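# Unroll a rolled necktie and lay it folded flat

## Task

Unroll the necktie, which starts folded and rolled up, and leave it lying on the table doubled over exactly once: flat along its whole length (the fold too), roughly aligned and roughly straight, spread to its full width, with no extra folds and no part hanging beyond the table edge. Dropping it into place is allowed. At the end release it and move the grippers away; the result only counts if the tie stays that way without the robot holding it.

## Robot and tools

ROBOT. Two arms, left_arm and right_arm. Each has six joints (waist, shoulder, elbow, wrist pitch, wrist yaw, wrist roll) plus a two-finger gripper. The fingers point along the gripper's own +z axis and close along its y axis. The reported end_effector_position is the point between the finger pads, roughly 1 cm short of the fingertips.

FRAME. All hand poses share one scene frame. The origin sits on the table surface midway between the arms, +z is up, +x points out over the table, and left_arm is on the +y side. The arm names are not image sides. Printed hand positions can be inaccurate, more so at long reach.

execute_actions. Argument "actions" is a list holding zero or one item; optional "pictures" (true/false) controls whether camera images come back (they do by default). A refused call moves nothing.
- Look: {"actions": []} just returns the current state.
- Move: {"actions": [{"rows": [[...]], "steps": n}]}. Up to 15 rows; steps from 1 to 15 (default 15), each step lasting 1/30 s. One row is used per step, and the final row repeats if steps exceed rows.
- Wait: {"actions": [{"steps": n}]}, n up to 300, counted from the previous result, with no new command.

ROW LAYOUT. Every row is a single list of 14 numbers covering both arms, even if only one moves: left_arm waist, shoulder, elbow, wrist pitch, wrist yaw, wrist roll, opening, then right_arm in the same seven-number order. The joint values are absolute target angles in radians, in the same terms as the Joint positions readout, not offsets. Stated ranges per arm: waist -2.618 to 3.054, shoulder 0.000 to 3.142, elbow 0.000 to 3.142, wrist pitch -1.571 to 1.571, wrist yaw -1.571 to 1.571, wrist roll -2.094 to 2.094. The opening is an absolute target from -1 (closed) to +1 (fully open), on the same scale as grip_measured.

LIMITS. A call is rejected if any target exceeds a range end by more than 0.036 rad and also lies further out than that joint's last reported angle. True joint ends may differ from the stated ones by up to 0.036 rad either way; a target beyond the real end is clipped to it, and the result then reports "joint sent to its limit" (possibly about an earlier, still-running action). Lack of that line does not prove there is more room.

MOTION. Joint speed is capped: each step the command may lead the measured angle by at most 0.202 rad (waist), 0.258 (shoulder), 0.238 (elbow), 0.573 (wrist pitch), 0.522 (wrist yaw and roll). If a step's targets would put a gripper more than 70 mm from where it is, that arm's targets are pulled back proportionally. Between calls the arms keep heading for the last row sent, until everything has nearly stopped or a step is HELD; after that only a new action makes them move further. Fingers already opening or closing finish moving.

RESULTS. The state line lists, per arm, end_effector_position (metres) and end_effector_quat_wxyz. Joint positions and Joint velocities give, per arm, the six joints (rad, rad/s) and then the finger-pad gap (m, m/s; 0.094 m means fully open). grip_measured is the measured opening on the command scale; each gripper may read up to about 1 mm off, consistently. "joint command not followed" means a clearance check altered or blocked some joint targets while the rest of the row ran. HELD marks steps whose row was not (fully) sent.

GRIPPING. Away from the ends of the scale, fingers go to where grip_measured equals your number. To hold something, command an opening below grip_measured: about 0.03 below holds firmly, a smaller margin holds lighter. Pad force tops out around 50 to 62 N (lower on some grippers) and is reduced for items thinner than about 2 mm, such as a tie's fabric; initial contact can spike briefly.

zoom_image. Arguments: "camera" (one of cam_high, cam_low, cam_roll_left, cam_roll_right, cam_left_wrist, cam_right_wrist) and "region" [x0, y0, x1, y1] in pixels of that camera's most recent image, origin top-left, at most 504 by 504. It returns an enlarged, sharper view.

CAMERAS. All six give 504x504 images, in the order listed above. Calibration (K, distortion, T_world_to_cam) is supplied; fixed cameras may be off by a couple of degrees and several millimetres, and wrist camera poses are derived from joint readings. Results with pictures list any camera whose numbers changed.

finished_scene. Argument "scene": the number of the current scene. It closes that scene irreversibly, reports whether the goal was met, and opens the next one with its task. Answering without any tool call ends all remaining work.

CAUTIONS. Never let the arms collide or press on each other hard; that can terminate the scene. Avoid dropping, slipping, slamming or shoving hard. Holding loads heats motors: a MOTOR HOT warning appears at 75 °C, at 90 °C that arm is halted for 10 seconds, and at 100 °C its motors and gripper go limp and the arm falls (OVER-TEMPERATURE FAULT lines). Prefer smooth, economical motions, and finish with both grippers open and clear of the tie.

Each tool is called after ">>>" by a JSON object that holds its "fn" and its "kwargs".

## Session

>>> {"fn": "execute_actions", "kwargs": {"actions": []}}

Scene clock: 0.00 s of 7800.00 s.
left_arm: end_effector_position=(+0.3927, +0.3359, +0.4197) grip_measured=+1.000 end_effector_quat_wxyz=(+0.718, -0.035, +0.695, +0.027) | right_arm: end_effector_position=(+0.3549, -0.3646, +0.4084) grip_measured=+1.000 end_effector_quat_wxyz=(+0.708, +0.019, +0.705, -0.020)
Joint positions: left_arm=[-0.016  1.03   1.058  0.003 -0.008 -0.013  0.094] | right_arm=[-0.006  1.059  1.053  0.011  0.016 -0.001  0.094]
Joint velocities: left_arm=[ 0.007 -0.017  0.002  0.037 -0.037  0.007  0.   ] | right_arm=[ 0.002  0.012  0.007  0.037  0.007 -0.037  0.   ]

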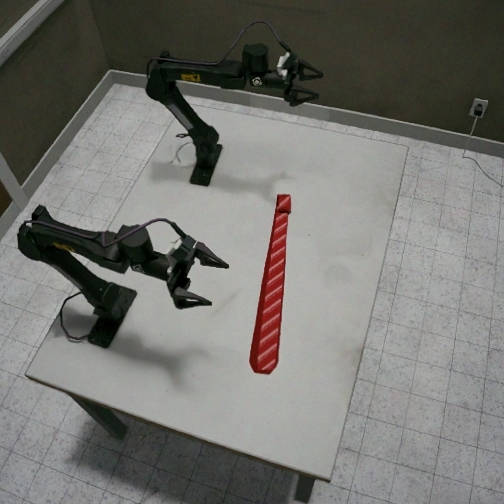

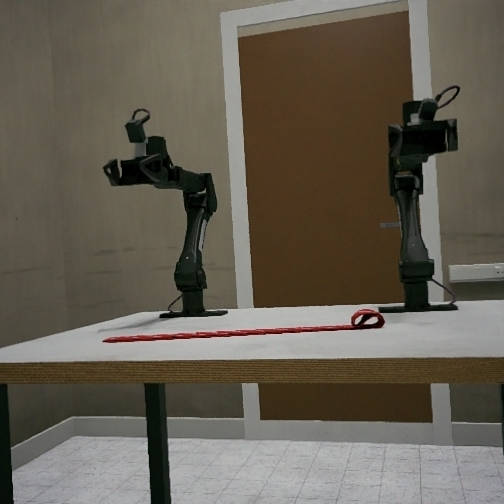

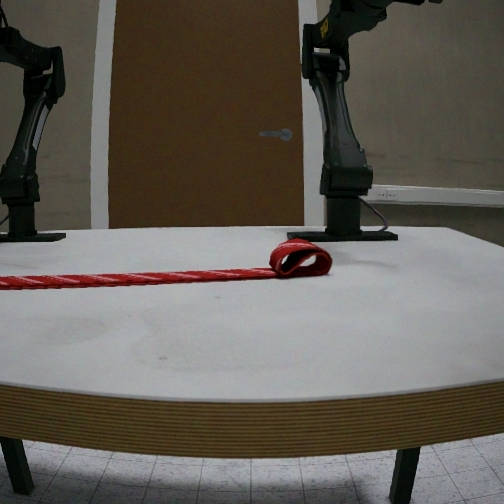

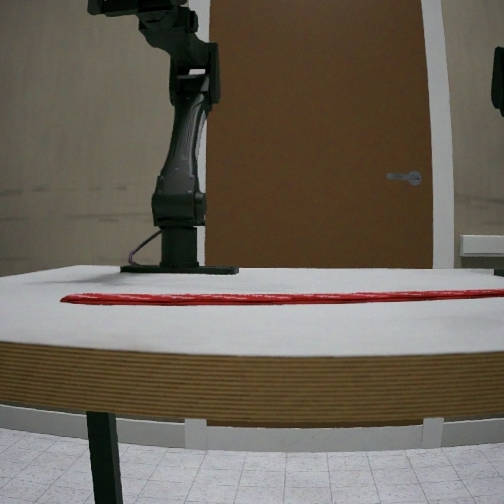

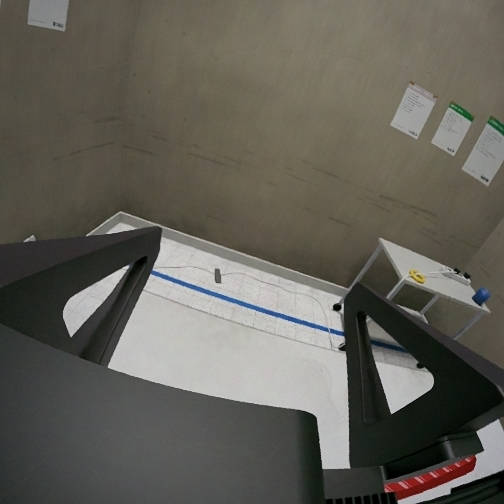

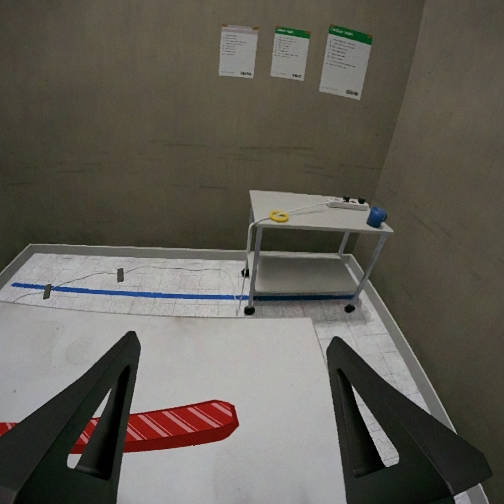

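>>> {"fn": "zoom_image", "kwargs": {"camera": "cam_high", "region": [230, 170, 340, 280]}}

>>> {"fn": "zoom_image", "kwargs": {"camera": "cam_roll_left", "region": [230, 220, 370, 310]}}

Region (230, 170, 340, 280) of cam_high's 504x504 image, scaled by 4.582, with more detail than that image has.

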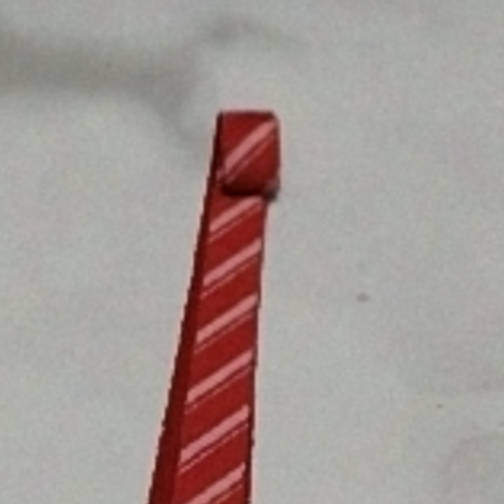

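Region (230, 220, 370, 310) of cam_roll_left's 504x504 image, scaled by 3.600, with more detail than that image has; it fills the top 324 rows of this view, and the rest is white.

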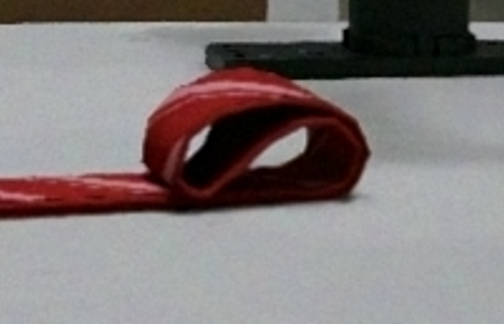

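>>> {"fn": "execute_actions", "kwargs": {"actions": [{"rows":[[0,1.5,1.058,0,0,0,1,0,1.059,1.053,0,0,0,1]],"steps":15}], "pictures": false}}

>>> {"fn": "execute_actions", "kwargs": {"actions": [{"steps":20}], "pictures": false}}

>>> {"fn": "execute_actions", "kwargs": {"actions": [{"rows":[[0,1.5,1.058,0.6,0,0,1,0,1.059,1.5,0,0,0,1]],"steps":15}], "pictures": false}}

>>> {"fn": "execute_actions", "kwargs": {"actions": [{"steps":20}]}}

Scene clock: 18.23 s of 7800.00 s.
left_arm: end_effector_position=(+0.4851, +0.3471, +0.1899) grip_measured=+1.000 end_effector_quat_wxyz=(+0.494, -0.044, +0.868, +0.023) | right_arm: end_effector_position=(+0.3549, -0.3638, +0.4027) grip_measured=+1.000 end_effector_quat_wxyz=(+0.700, +0.018, +0.713, -0.018)
Joint positions: left_arm=[-0.007  1.539  1.034 -0.031 -0.007 -0.008  0.094] | right_arm=[-0.006  1.059  1.053 -0.012  0.011 -0.001  0.094]
Joint velocities: left_arm=[-0.007 -0.051 -0.012  0.125 -0.037 -0.051  0.   ] | right_arm=[ 0.007 -0.017  0.017 -0.022 -0.007  0.007  0.   ]
Steps of this call (steps 1 to 90: nothing new was sent; then 14.73 s passed at rest; steps 91 to 105: all 15 steps of this action). Readings (joint positions):
91: left_arm=[-0.016 1.046 1.060 0.008 -0.008 -0.013] | right_arm=[-0.006 1.059 1.053 0.009 0.015 -0.001]
92: left_arm=[-0.016 1.079 1.067 0.025 -0.008 -0.013] | right_arm=[-0.006 1.059 1.053 0.005 0.014 -0.001]
94: left_arm=[-0.016 1.171 1.069 0.040 -0.008 -0.013] | right_arm=[-0.006 1.059 1.053 -0.002 0.013 -0.001]
98: left_arm=[-0.015 1.396 1.069 0.034 -0.008 -0.011] | right_arm=[-0.006 1.059 1.053 -0.009 0.012 -0.001]
105: the state above

Scene clock: 18.90 s of 7800.00 s.
left_arm: end_effector_position=(+0.4861, +0.3472, +0.1976) grip_measured=+1.000 end_effector_quat_wxyz=(+0.505, -0.043, +0.862, +0.023) | right_arm: end_effector_position=(+0.3549, -0.3638, +0.4026) grip_measured=+1.000 end_effector_quat_wxyz=(+0.700, +0.018, +0.713, -0.018)
Joint positions: left_arm=[-0.007  1.528  1.034 -0.017 -0.007 -0.008  0.094] | right_arm=[-0.006  1.059  1.053 -0.012  0.011 -0.001  0.094]
Joint velocities: left_arm=[-0.012 -0.007 -0.012  0.037 -0.022  0.11   0.   ] | right_arm=[-0.022  0.007 -0.012  0.007 -0.007 -0.051  0.   ]
Steps of this call (steps 1 to 20: the robot went on to your last target). Readings (joint positions):
1: left_arm=[-0.007 1.536 1.034 -0.027 -0.007 -0.008] | right_arm=[-0.006 1.059 1.053 -0.012 0.011 -0.001]
2: left_arm=[-0.007 1.533 1.034 -0.025 -0.007 -0.008] | right_arm=[-0.006 1.059 1.053 -0.012 0.011 -0.001]
4: left_arm=[-0.007 1.529 1.034 -0.020 -0.007 -0.008] | right_arm=[-0.006 1.059 1.053 -0.012 0.011 -0.001]
8: left_arm=[-0.007 1.528 1.034 -0.017 -0.007 -0.008] | right_arm=[-0.006 1.059 1.053 -0.012 0.011 -0.001]
20: the state above

Scene clock: 19.40 s of 7800.00 s.
left_arm: end_effector_position=(+0.5175, +0.3499, +0.3306) grip_measured=+1.000 end_effector_quat_wxyz=(+0.725, -0.036, +0.687, +0.032) | right_arm: end_effector_position=(+0.2839, -0.3609, +0.6097) grip_measured=+1.000 end_effector_quat_wxyz=(+0.843, +0.015, +0.538, -0.020)
Joint positions: left_arm=[-0.007  1.53   1.029  0.554 -0.007 -0.008  0.094] | right_arm=[-0.006  1.057  1.486  0.005  0.011 -0.001  0.094]
Joint velocities: left_arm=[ 0.017 -0.002  0.002  0.154  0.007 -0.051  0.   ] | right_arm=[ 0.002 -0.09   0.027  0.139 -0.037 -0.081  0.   ]
Steps of this call (steps 1 to 15: all 15 steps of this action). Readings (joint positions):
1: left_arm=[-0.007 1.528 1.031 0.020 -0.007 -0.008] | right_arm=[-0.006 1.062 1.073 -0.033 0.011 -0.001]
2: left_arm=[-0.007 1.530 1.029 0.075 -0.007 -0.008] | right_arm=[-0.006 1.072 1.107 -0.054 0.011 -0.001]
4: left_arm=[-0.007 1.530 1.029 0.195 -0.007 -0.008] | right_arm=[-0.006 1.084 1.183 -0.062 0.011 -0.001]
8: left_arm=[-0.007 1.530 1.029 0.410 -0.007 -0.008] | right_arm=[-0.006 1.084 1.344 -0.058 0.011 -0.001]
15: the state above

Scene clock: 20.07 s of 7800.00 s.
left_arm: end_effector_position=(+0.5170, +0.3499, +0.3375) grip_measured=+1.000 end_effector_quat_wxyz=(+0.734, -0.035, +0.677, +0.032) | right_arm: end_effector_position=(+0.2846, -0.3610, +0.6074) grip_measured=+1.000 end_effector_quat_wxyz=(+0.840, +0.015, +0.542, -0.020)
Joint positions: left_arm=[-0.007  1.53   1.029  0.582 -0.007 -0.008  0.094] | right_arm=[-0.006  1.056  1.486 -0.007  0.011 -0.001  0.094]
Joint velocities: left_arm=[-0.012 -0.007  0.017 -0.037 -0.081 -0.037  0.   ] | right_arm=[ 0.007 -0.012 -0.012  0.022 -0.022 -0.037  0.   ]
Steps of this call (steps 1 to 20: the robot went on to your last target). Readings (joint positions):
1: left_arm=[-0.007 1.530 1.029 0.561 -0.007 -0.008] | right_arm=[-0.006 1.054 1.486 0.008 0.011 -0.001]
2: left_arm=[-0.007 1.530 1.029 0.566 -0.007 -0.008] | right_arm=[-0.006 1.054 1.486 0.009 0.011 -0.001]
4: left_arm=[-0.007 1.530 1.029 0.573 -0.007 -0.008] | right_arm=[-0.006 1.055 1.486 0.001 0.011 -0.001]
8: left_arm=[-0.007 1.530 1.029 0.579 -0.007 -0.008] | right_arm=[-0.006 1.056 1.486 -0.005 0.011 -0.001]
20: the state above
camera_calibration (this result's frames):
cam_left_wrist: T_world_to_cam=[[0.117748, -0.942596, 0.312487, 0.169775], [-0.451507, -0.331086, -0.828567, 0.645804], [0.884464, -0.0435277, -0.464574, -0.181467], [0, 0, 0, 1]] pos_world=[0.432096, 0.365947, 0.397735]
cam_right_wrist: T_world_to_cam=[[-0.124671, -0.990498, 0.058064, -0.367635], [-0.182498, -0.0346302, -0.982596, 0.68385], [0.97527, -0.133098, -0.176447, -0.119004], [0, 0, 0, 1]] pos_world=[0.195029, -0.356299, 0.672297]

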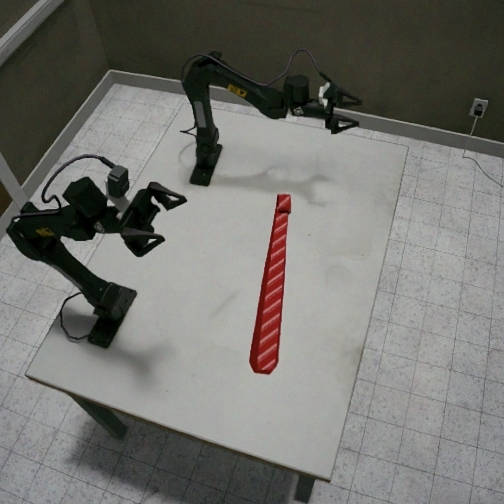

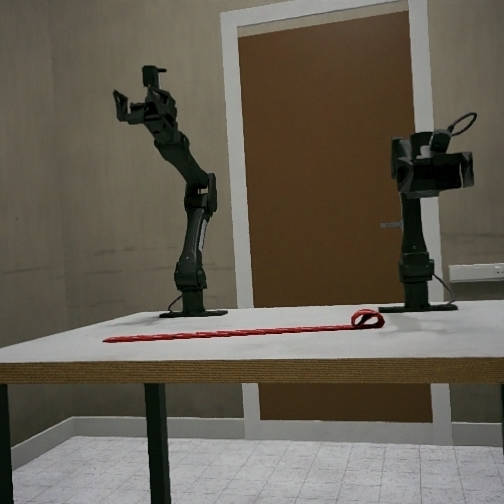

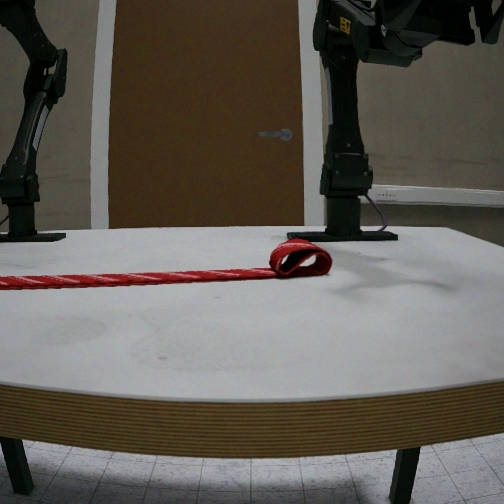

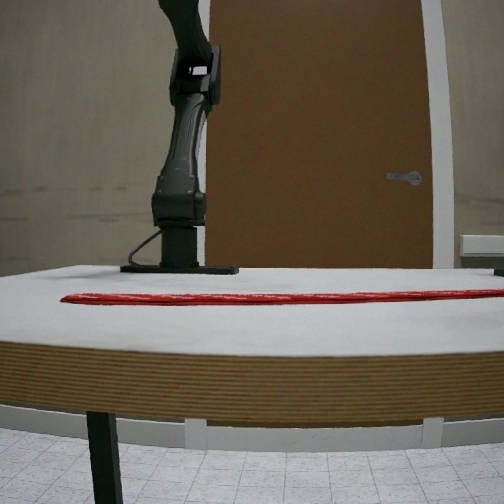

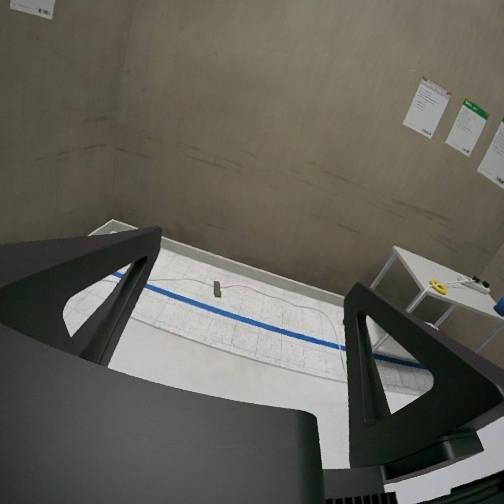

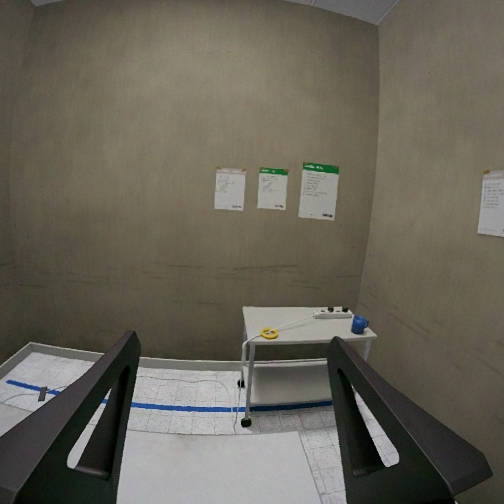

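>>> {"fn": "execute_actions", "kwargs": {"actions": [{"rows":[[-0.556,1.85,1.508,-1.02,0,0,-1,0,1.059,1.053,0,0,0,1]],"steps":15}], "pictures": false}}

>>> {"fn": "execute_actions", "kwargs": {"actions": [{"steps":30}], "pictures": false}}

>>> {"fn": "execute_actions", "kwargs": {"actions": [{"rows":[[-0.556,2.0,1.508,-1.02,0,0,-1,0,1.059,1.053,0,0,0,1]],"steps":15}]}}

Scene clock: 49.17 s of 7800.00 s.
left_arm: end_effector_position=(+0.4938, +0.0884, +0.1563) grip_measured=-0.978 end_effector_quat_wxyz=(+0.378, +0.192, +0.902, -0.081) | right_arm: end_effector_position=(+0.3632, -0.3640, +0.3660) grip_measured=+1.000 end_effector_quat_wxyz=(+0.662, +0.018, +0.749, -0.017)
Joint positions: left_arm=[-0.524  1.862  1.459 -0.373 -0.006 -0.007  0.001] | right_arm=[-0.006  1.09   1.025 -0.059  0.011 -0.001  0.094]
Joint velocities: left_arm=[-0.979 -0.007  0.291 -2.806  0.183  0.066 -0.001] | right_arm=[-0.017 -0.076 -0.012  0.242  0.081 -0.022  0.   ]
Steps of this call (steps 1 to 15: the robot went on to your last target; steps 16 to 110: nothing new was sent; then 24.93 s passed at rest; steps 111 to 125: all 15 steps of this action). Readings (joint positions):
111: left_arm=[-0.017 1.542 1.047 0.549 -0.014 -0.008] | right_arm=[-0.006 1.052 1.460 0.016 0.011 -0.001]
112: left_arm=[-0.034 1.570 1.085 0.505 -0.017 -0.008] | right_arm=[-0.006 1.039 1.416 0.036 0.011 -0.001]
114: left_arm=[-0.089 1.643 1.161 0.417 -0.018 -0.008] | right_arm=[-0.006 1.032 1.325 0.044 0.011 -0.001]
118: left_arm=[-0.229 1.793 1.327 0.156 -0.018 -0.008] | right_arm=[-0.006 1.047 1.125 0.026 0.011 -0.001]
125: the state above

Scene clock: 50.17 s of 7800.00 s.
left_arm: end_effector_position=(+0.3647, +0.1299, +0.0899) grip_measured=-0.978 end_effector_quat_wxyz=(+0.082, +0.227, +0.970, -0.024) | right_arm: end_effector_position=(+0.3618, -0.3640, +0.3758) grip_measured=+1.000 end_effector_quat_wxyz=(+0.675, +0.018, +0.737, -0.018)
Joint positions: left_arm=[-0.559  1.862  1.476 -1.014  0.007 -0.006  0.001] | right_arm=[-0.006  1.081  1.025 -0.032  0.011 -0.001  0.094]
Joint velocities: left_arm=[-0.017 -0.002  0.002  0.037 -0.037 -0.066 -0.001] | right_arm=[ 0.002 -0.012  0.002  0.007 -0.022 -0.081  0.   ]
Steps of this call (steps 1 to 30: the robot went on to your last target). Readings (joint positions):
1: left_arm=[-0.553 1.862 1.467 -0.466 0.000 -0.007] | right_arm=[-0.006 1.087 1.025 -0.052 0.011 -0.001]
2: left_arm=[-0.573 1.862 1.473 -0.557 0.005 -0.006] | right_arm=[-0.006 1.085 1.025 -0.047 0.011 -0.001]
4: left_arm=[-0.585 1.862 1.476 -0.724 0.011 -0.006] | right_arm=[-0.006 1.082 1.025 -0.039 0.011 -0.001]
8: left_arm=[-0.566 1.862 1.476 -0.911 0.009 -0.006] | right_arm=[-0.006 1.081 1.025 -0.033 0.011 -0.001]
30: the state above

Scene clock: 50.67 s of 7800.00 s.
left_arm: end_effector_position=(+0.3621, +0.1312, +0.0358) grip_measured=-0.978 end_effector_quat_wxyz=(+0.012, +0.227, +0.974, -0.007) | right_arm: end_effector_position=(+0.3618, -0.3640, +0.3758) grip_measured=+1.000 end_effector_quat_wxyz=(+0.675, +0.018, +0.737, -0.018)
Joint positions: left_arm=[-0.559  2.026  1.498 -1.016  0.007 -0.006  0.001] | right_arm=[-0.006  1.081  1.025 -0.032  0.011 -0.001  0.094]
Joint velocities: left_arm=[ 0.002  0.017 -0.007 -0.022 -0.022  0.022 -0.   ] | right_arm=[-0.007  0.007 -0.007 -0.022 -0.051 -0.022  0.   ]
Steps of this call (steps 1 to 15: all 15 steps of this action). Readings (joint positions):
1: left_arm=[-0.559 1.876 1.482 -1.020 0.007 -0.006] | right_arm=[-0.006 1.081 1.025 -0.032 0.011 -0.001]
2: left_arm=[-0.559 1.900 1.493 -1.020 0.007 -0.006] | right_arm=[-0.006 1.081 1.025 -0.032 0.011 -0.001]
4: left_arm=[-0.559 1.960 1.498 -1.011 0.007 -0.006] | right_arm=[-0.006 1.081 1.025 -0.032 0.011 -0.001]
8: left_arm=[-0.559 2.028 1.498 -1.015 0.007 -0.006] | right_arm=[-0.006 1.081 1.025 -0.032 0.011 -0.001]
15: the state above
camera_calibration (this result's frames):
cam_left_wrist: T_world_to_cam=[[-0.150179, -0.987955, -0.0372988, 0.191634], [-0.842948, 0.10824, 0.526994, 0.289017], [-0.516609, 0.110584, -0.84905, 0.306758], [0, 0, 0, 1]] pos_world=[0.43088, 0.12412, 0.115291]
cam_right_wrist: T_world_to_cam=[[-0.0852712, -0.992045, 0.0926007, -0.375364], [-0.640285, -0.016648, -0.767957, 0.56177], [0.76339, -0.124775, -0.633772, 0.0159911], [0, 0, 0, 1]] pos_world=[0.315477, -0.36103, 0.476309]

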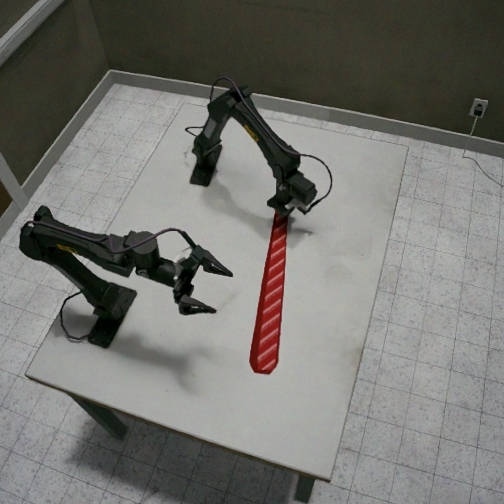

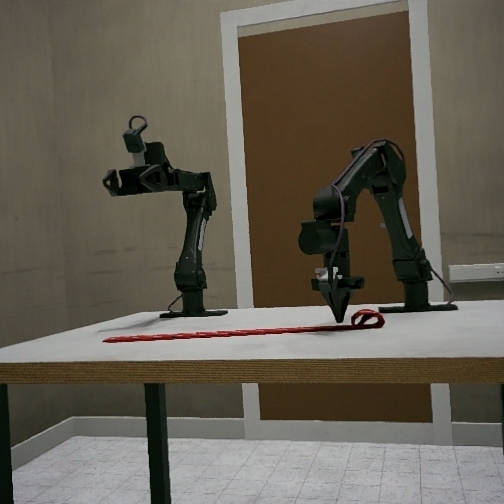

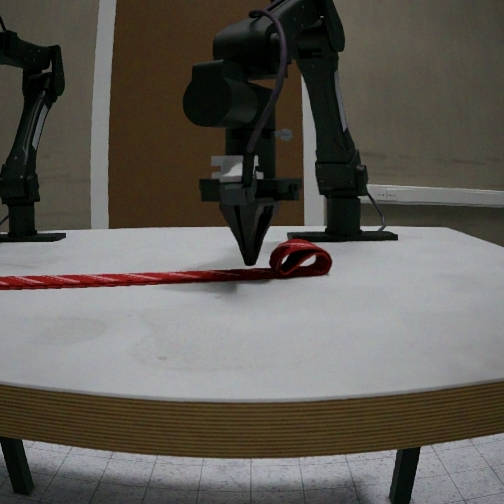

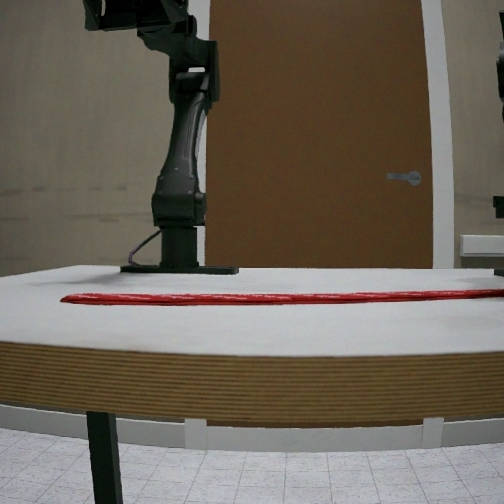

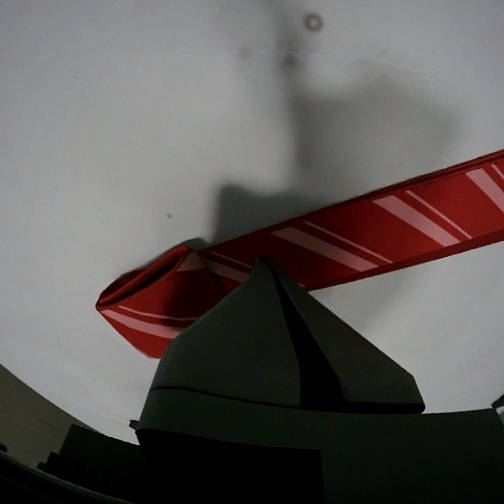

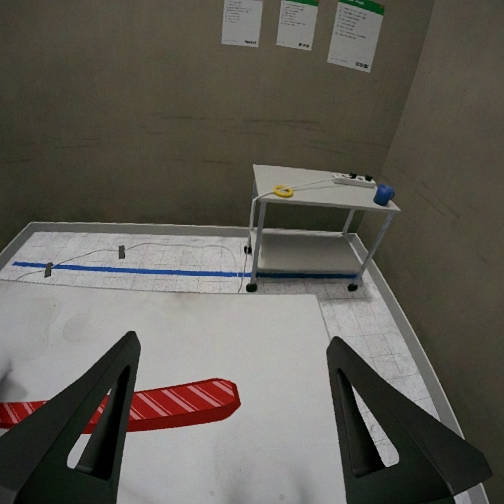

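>>> {"fn": "execute_actions", "kwargs": {"actions": [{"rows":[[-0.52,1.98,1.465,-1.005,0,0,-1,0,1.059,1.053,0,0,0,1],[-0.49,1.955,1.425,-0.995,0,0,-1,0,1.059,1.053,0,0,0,1],[-0.49,1.955,1.425,-0.995,0,0,-1,0,1.059,1.053,0,0,0,1],[-0.45,1.925,1.38,-0.98,0,0,-1,0,1.059,1.053,0,0,0,1],[-0.45,1.925,1.38,-0.98,0,0,-1,0,1.059,1.053,0,0,0,1],[-0.41,1.89,1.33,-0.965,0,0,-1,0,1.059,1.053,0,0,0,1],[-0.41,1.89,1.33,-0.965,0,0,-1,0,1.059,1.053,0,0,0,1],[-0.36,1.855,1.279,-0.95,0,0,-1,0,1.059,1.053,0,0,0,1],[-0.36,1.855,1.279,-0.95,0,0,-1,0,1.059,1.053,0,0,0,1],[-0.3,1.825,1.24,-0.94,0,0,-1,0,1.059,1.053,0,0,0,1],[-0.3,1.825,1.24,-0.94,0,0,-1,0,1.059,1.053,0,0,0,1],[-0.24,1.795,1.2,-0.935,0,0,-1,0,1.059,1.053,0,0,0,1]],"steps":15}]}}

Scene clock: 60.97 s of 7800.00 s.
left_arm: end_effector_position=(+0.3365, +0.2583, +0.0332) grip_measured=-0.978 end_effector_quat_wxyz=(-0.000, +0.069, +0.998, -0.001) | right_arm: end_effector_position=(+0.3618, -0.3640, +0.3758) grip_measured=+1.000 end_effector_quat_wxyz=(+0.675, +0.018, +0.737, -0.018)
Joint positions: left_arm=[-0.239  1.827  1.211 -0.956  0.002 -0.005  0.001] | right_arm=[-0.006  1.081  1.025 -0.032  0.011 -0.001  0.094]
Joint velocities: left_arm=[ 0.383 -0.139 -0.139 -0.081 -0.154 -0.022 -0.   ] | right_arm=[-0.007  0.007 -0.002  0.007 -0.037 -0.051  0.   ]
Steps of this call (steps 1 to 15: the robot went on to your last target; steps 16 to 110: nothing new was sent; then 6.13 s passed at rest; steps 111 to 125: all 15 steps of this action). Readings (joint positions):
111: left_arm=[-0.557 2.024 1.494 -1.012 0.007 -0.006] | right_arm=[-0.006 1.081 1.025 -0.032 0.011 -0.001]
112: left_arm=[-0.549 2.015 1.478 -1.002 0.008 -0.005] | right_arm=[-0.006 1.081 1.025 -0.032 0.011 -0.001]
114: left_arm=[-0.518 1.991 1.437 -0.994 0.009 -0.005] | right_arm=[-0.006 1.081 1.025 -0.032 0.011 -0.001]
118: left_arm=[-0.419 1.926 1.340 -0.976 0.008 -0.005] | right_arm=[-0.006 1.081 1.025 -0.032 0.011 -0.001]
125: the state above
camera_calibration (this result's frames):
cam_left_wrist: T_world_to_cam=[[0.167209, -0.984598, -0.0510644, 0.206058], [-0.820231, -0.16766, 0.546911, 0.318043], [-0.547049, -0.0495636, -0.835632, 0.328433], [0, 0, 0, 1]] pos_world=[0.406083, 0.272486, 0.11103]
cam_right_wrist: T_world_to_cam=[[-0.0852712, -0.992045, 0.0926007, -0.375364], [-0.640285, -0.016648, -0.767957, 0.56177], [0.76339, -0.124775, -0.633772, 0.0159911], [0, 0, 0, 1]] pos_world=[0.315477, -0.36103, 0.476309]

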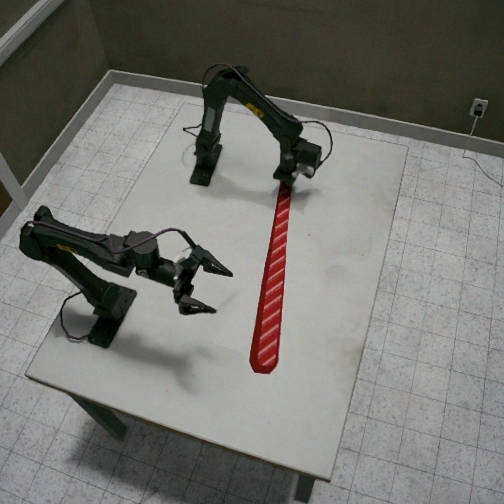

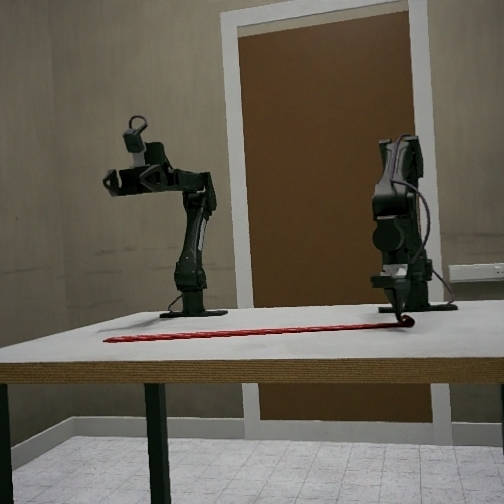

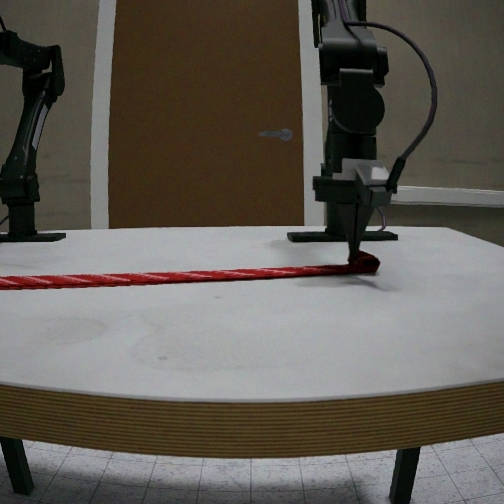

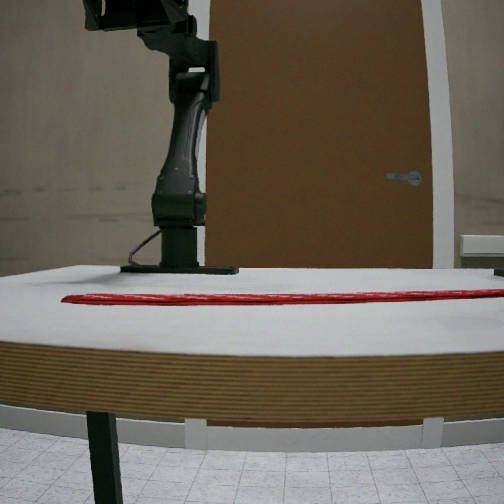

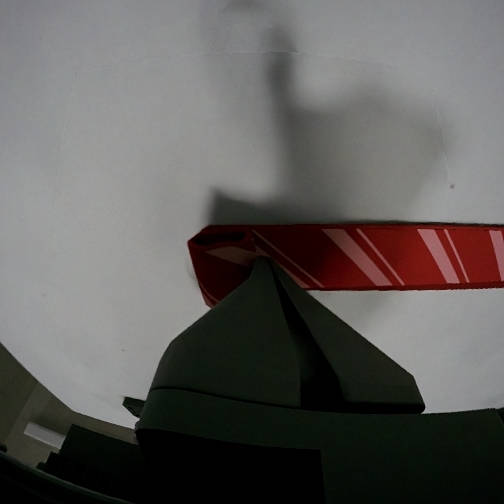

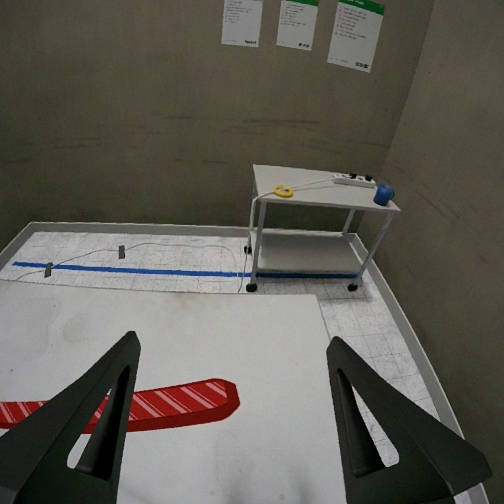

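>>> {"fn": "execute_actions", "kwargs": {"actions": [{"rows":[[-0.2,1.78,1.17,-0.93,0,0,-1,0,1.059,1.053,0,0,0,1],[-0.16,1.765,1.15,-0.925,0,0,-1,0,1.059,1.053,0,0,0,1],[-0.12,1.75,1.13,-0.92,0,0,-1,0,1.059,1.053,0,0,0,1],[-0.08,1.74,1.115,-0.92,0,0,-1,0,1.059,1.053,0,0,0,1],[-0.04,1.73,1.105,-0.92,0,0,-1,0,1.059,1.053,0,0,0,1],[0,1.725,1.1,-0.92,0,0,-1,0,1.059,1.053,0,0,0,1],[0.04,1.725,1.1,-0.92,0,0,-1,0,1.059,1.053,0,0,0,1],[0.08,1.725,1.1,-0.92,0,0,-1,0,1.059,1.053,0,0,0,1],[0.12,1.725,1.1,-0.92,0,0,-1,0,1.059,1.053,0,0,0,1],[0.16,1.725,1.1,-0.92,0,0,-1,0,1.059,1.053,0,0,0,1],[0.2,1.725,1.1,-0.92,0,0,-1,0,1.059,1.053,0,0,0,1]],"steps":15}]}}

Scene clock: 68.60 s of 7800.00 s.
left_arm: end_effector_position=(+0.3047, +0.3963, +0.0307) grip_measured=-0.978 end_effector_quat_wxyz=(+0.002, -0.155, +0.988, +0.002) | right_arm: end_effector_position=(+0.3618, -0.3640, +0.3758) grip_measured=+1.000 end_effector_quat_wxyz=(+0.675, +0.018, +0.737, -0.018)
Joint positions: left_arm=[ 0.212  1.755  1.111 -0.924 -0.003 -0.005  0.001] | right_arm=[-0.006  1.081  1.025 -0.032  0.011 -0.001  0.094]
Joint velocities: left_arm=[ 0.017  0.007  0.007 -0.037 -0.037 -0.066  0.   ] | right_arm=[ 0.007  0.002 -0.002  0.051 -0.007 -0.095  0.   ]
Steps of this call (steps 1 to 15: the robot went on to your last target; steps 16 to 110: nothing new was sent; then 3.47 s passed at rest; steps 111 to 125: all 15 steps of this action). Readings (joint positions):
111: left_arm=[-0.230 1.821 1.203 -0.941 -0.000 -0.005] | right_arm=[-0.006 1.081 1.025 -0.032 0.011 -0.001]
112: left_arm=[-0.221 1.814 1.191 -0.933 0.003 -0.005] | right_arm=[-0.006 1.081 1.025 -0.032 0.011 -0.001]
114: left_arm=[-0.173 1.791 1.156 -0.925 0.009 -0.005] | right_arm=[-0.006 1.081 1.025 -0.032 0.011 -0.001]
118: left_arm=[0.005 1.758 1.112 -0.925 0.010 -0.005] | right_arm=[-0.006 1.081 1.025 -0.032 0.011 -0.001]
125: the state above
camera_calibration (this result's frames):
cam_left_wrist: T_world_to_cam=[[0.579355, -0.813236, -0.0547282, 0.153683], [-0.666344, -0.511236, 0.542792, 0.405908], [-0.469397, -0.278002, -0.838082, 0.382713], [0, 0, 0, 1]] pos_world=[0.361081, 0.43889, 0.108832]
cam_right_wrist: T_world_to_cam=[[-0.0852712, -0.992045, 0.0926007, -0.375364], [-0.640285, -0.016648, -0.767957, 0.56177], [0.76339, -0.124775, -0.633772, 0.0159911], [0, 0, 0, 1]] pos_world=[0.315477, -0.36103, 0.476309]

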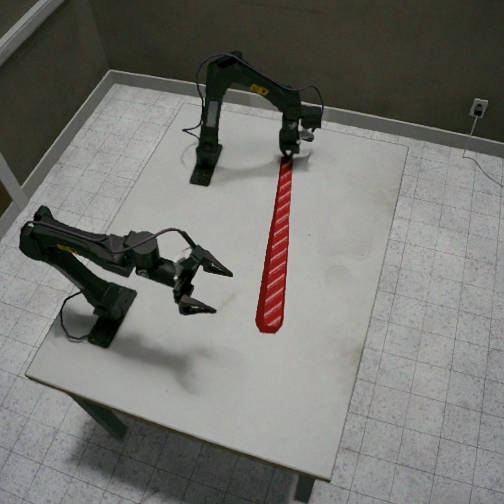

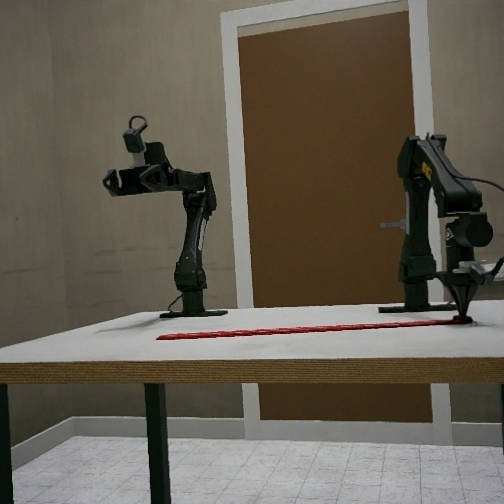

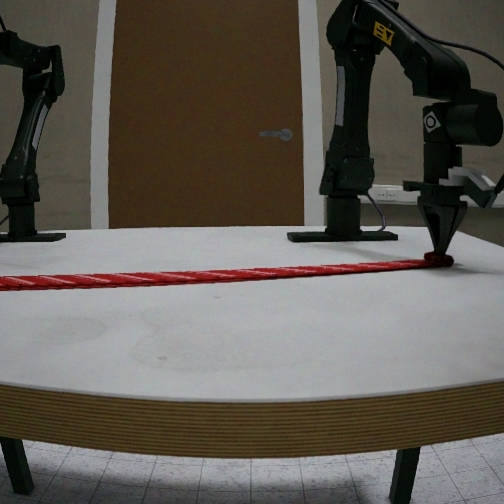

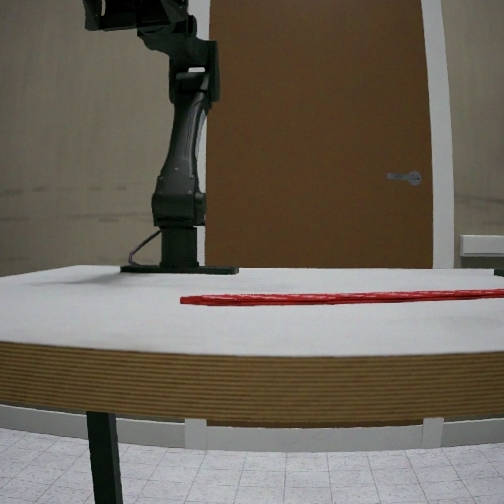

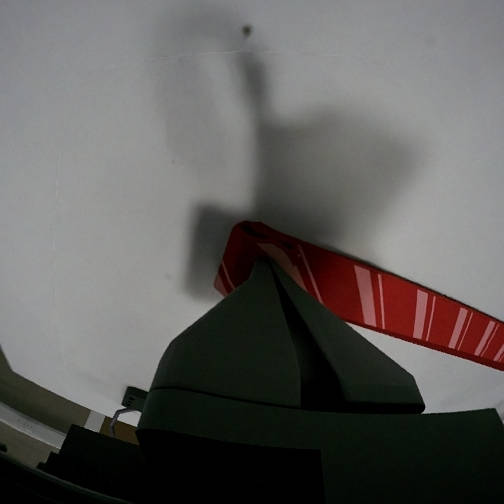

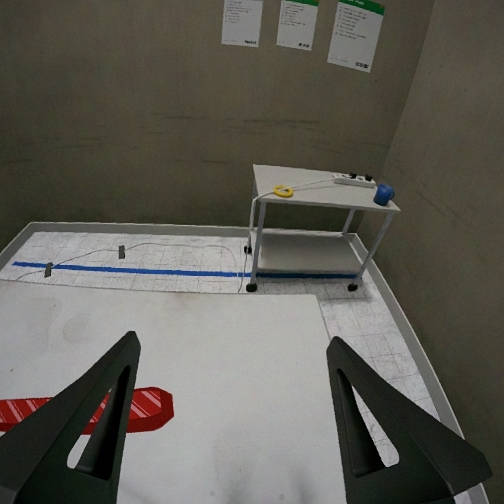

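>>> {"fn": "execute_actions", "kwargs": {"actions": [{"rows":[[0.2,1.5,1.1,-0.92,0,0,-1,0,1.059,1.053,0,0,0,1]],"steps":15}]}}

>>> {"fn": "zoom_image", "kwargs": {"camera": "cam_roll_left", "region": [380, 220, 504, 300]}}

>>> {"fn": "zoom_image", "kwargs": {"camera": "cam_high", "region": [240, 130, 340, 230]}}

Scene clock: 73.83 s of 7800.00 s.
left_arm: end_effector_position=(+0.3142, +0.3978, +0.1006) grip_measured=-0.978 end_effector_quat_wxyz=(+0.122, -0.152, +0.981, +0.020) | right_arm: end_effector_position=(+0.3618, -0.3640, +0.3758) grip_measured=+1.000 end_effector_quat_wxyz=(+0.675, +0.018, +0.737, -0.018)
Joint positions: left_arm=[ 0.208  1.497  1.095 -0.921 -0.003 -0.005  0.001] | right_arm=[-0.006  1.081  1.025 -0.032  0.011 -0.001  0.094]
Joint velocities: left_arm=[ 0.007  0.012  0.002 -0.037 -0.022  0.051  0.001] | right_arm=[-0.002 -0.002 -0.002 -0.037 -0.007  0.066  0.   ]
Steps of this call (steps 1 to 15: the robot went on to your last target; steps 16 to 110: nothing new was sent; then 1.07 s passed at rest; steps 111 to 125: all 15 steps of this action). Readings (joint positions):
111: left_arm=[0.208 1.729 1.103 -0.915 -0.003 -0.005] | right_arm=[-0.006 1.081 1.025 -0.032 0.011 -0.001]
112: left_arm=[0.208 1.681 1.087 -0.916 -0.003 -0.005] | right_arm=[-0.006 1.081 1.025 -0.032 0.011 -0.001]
114: left_arm=[0.208 1.569 1.085 -0.925 -0.003 -0.005] | right_arm=[-0.006 1.081 1.025 -0.032 0.011 -0.001]
118: left_arm=[0.208 1.491 1.095 -0.919 -0.003 -0.005] | right_arm=[-0.006 1.081 1.025 -0.032 0.011 -0.001]
125: the state above
camera_calibration (this result's frames):
cam_left_wrist: T_world_to_cam=[[0.57957, -0.814646, 0.0212066, 0.146116], [-0.771917, -0.540457, 0.33474, 0.440734], [-0.261234, -0.210375, -0.942072, 0.364379], [0, 0, 0, 1]] pos_world=[0.350714, 0.433887, 0.192641]
cam_right_wrist: T_world_to_cam=[[-0.0852712, -0.992045, 0.0926007, -0.375364], [-0.640285, -0.016648, -0.767957, 0.56177], [0.76339, -0.124775, -0.633772, 0.0159911], [0, 0, 0, 1]] pos_world=[0.315477, -0.36103, 0.476309]

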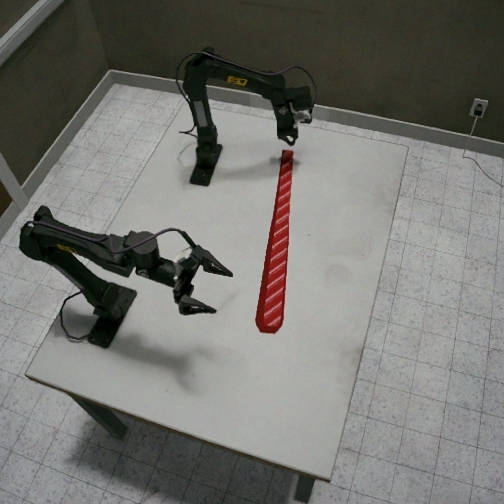

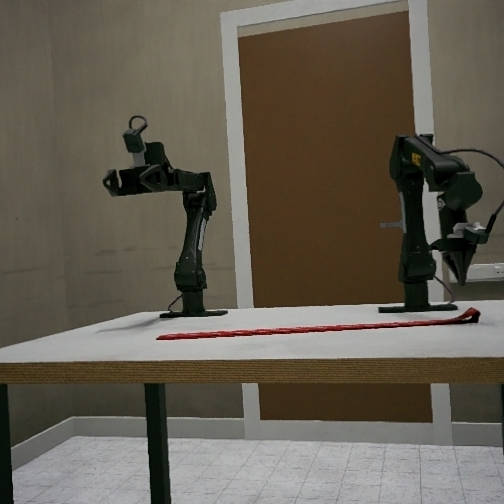

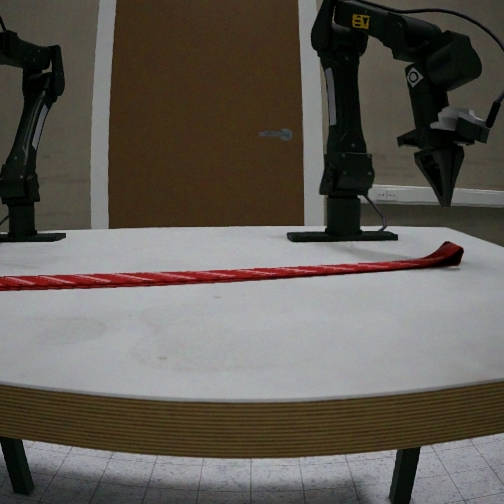

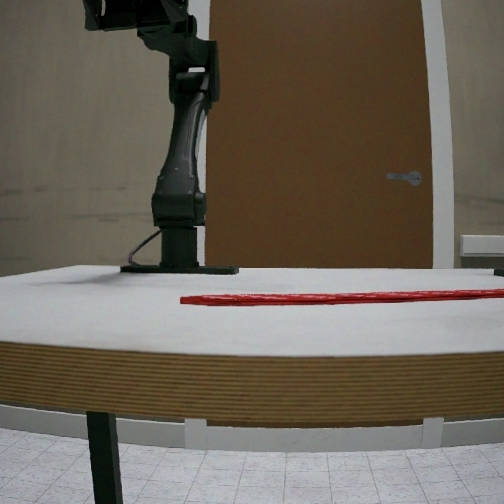

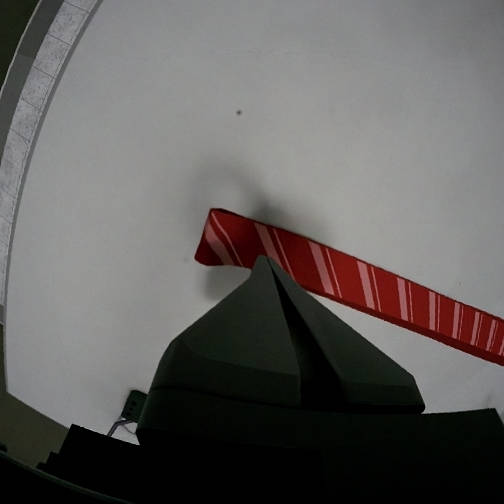

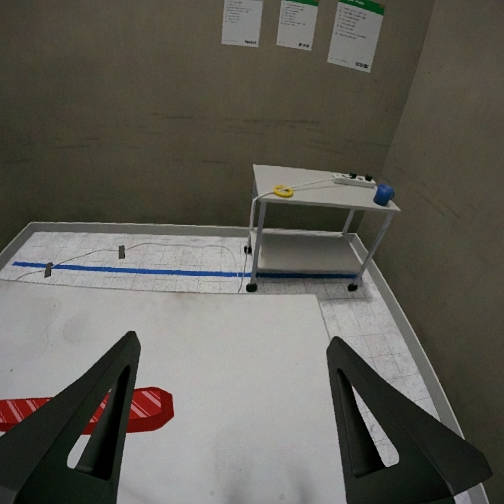

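Region (380, 220, 504, 300) of cam_roll_left's 504x504 image, scaled by 4.065, with more detail than that image has; it fills the top 325 rows of this view, and the rest is white.

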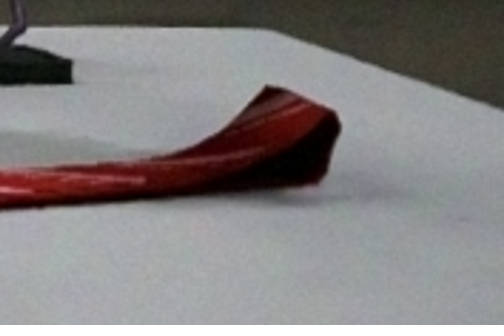

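Region (240, 130, 340, 230) of cam_high's 504x504 image, scaled by 5.040, with more detail than that image has.

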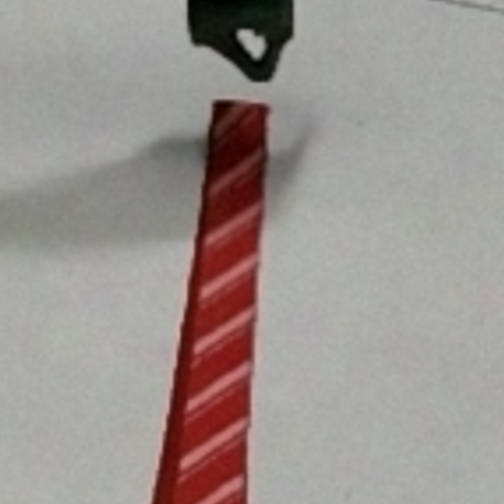

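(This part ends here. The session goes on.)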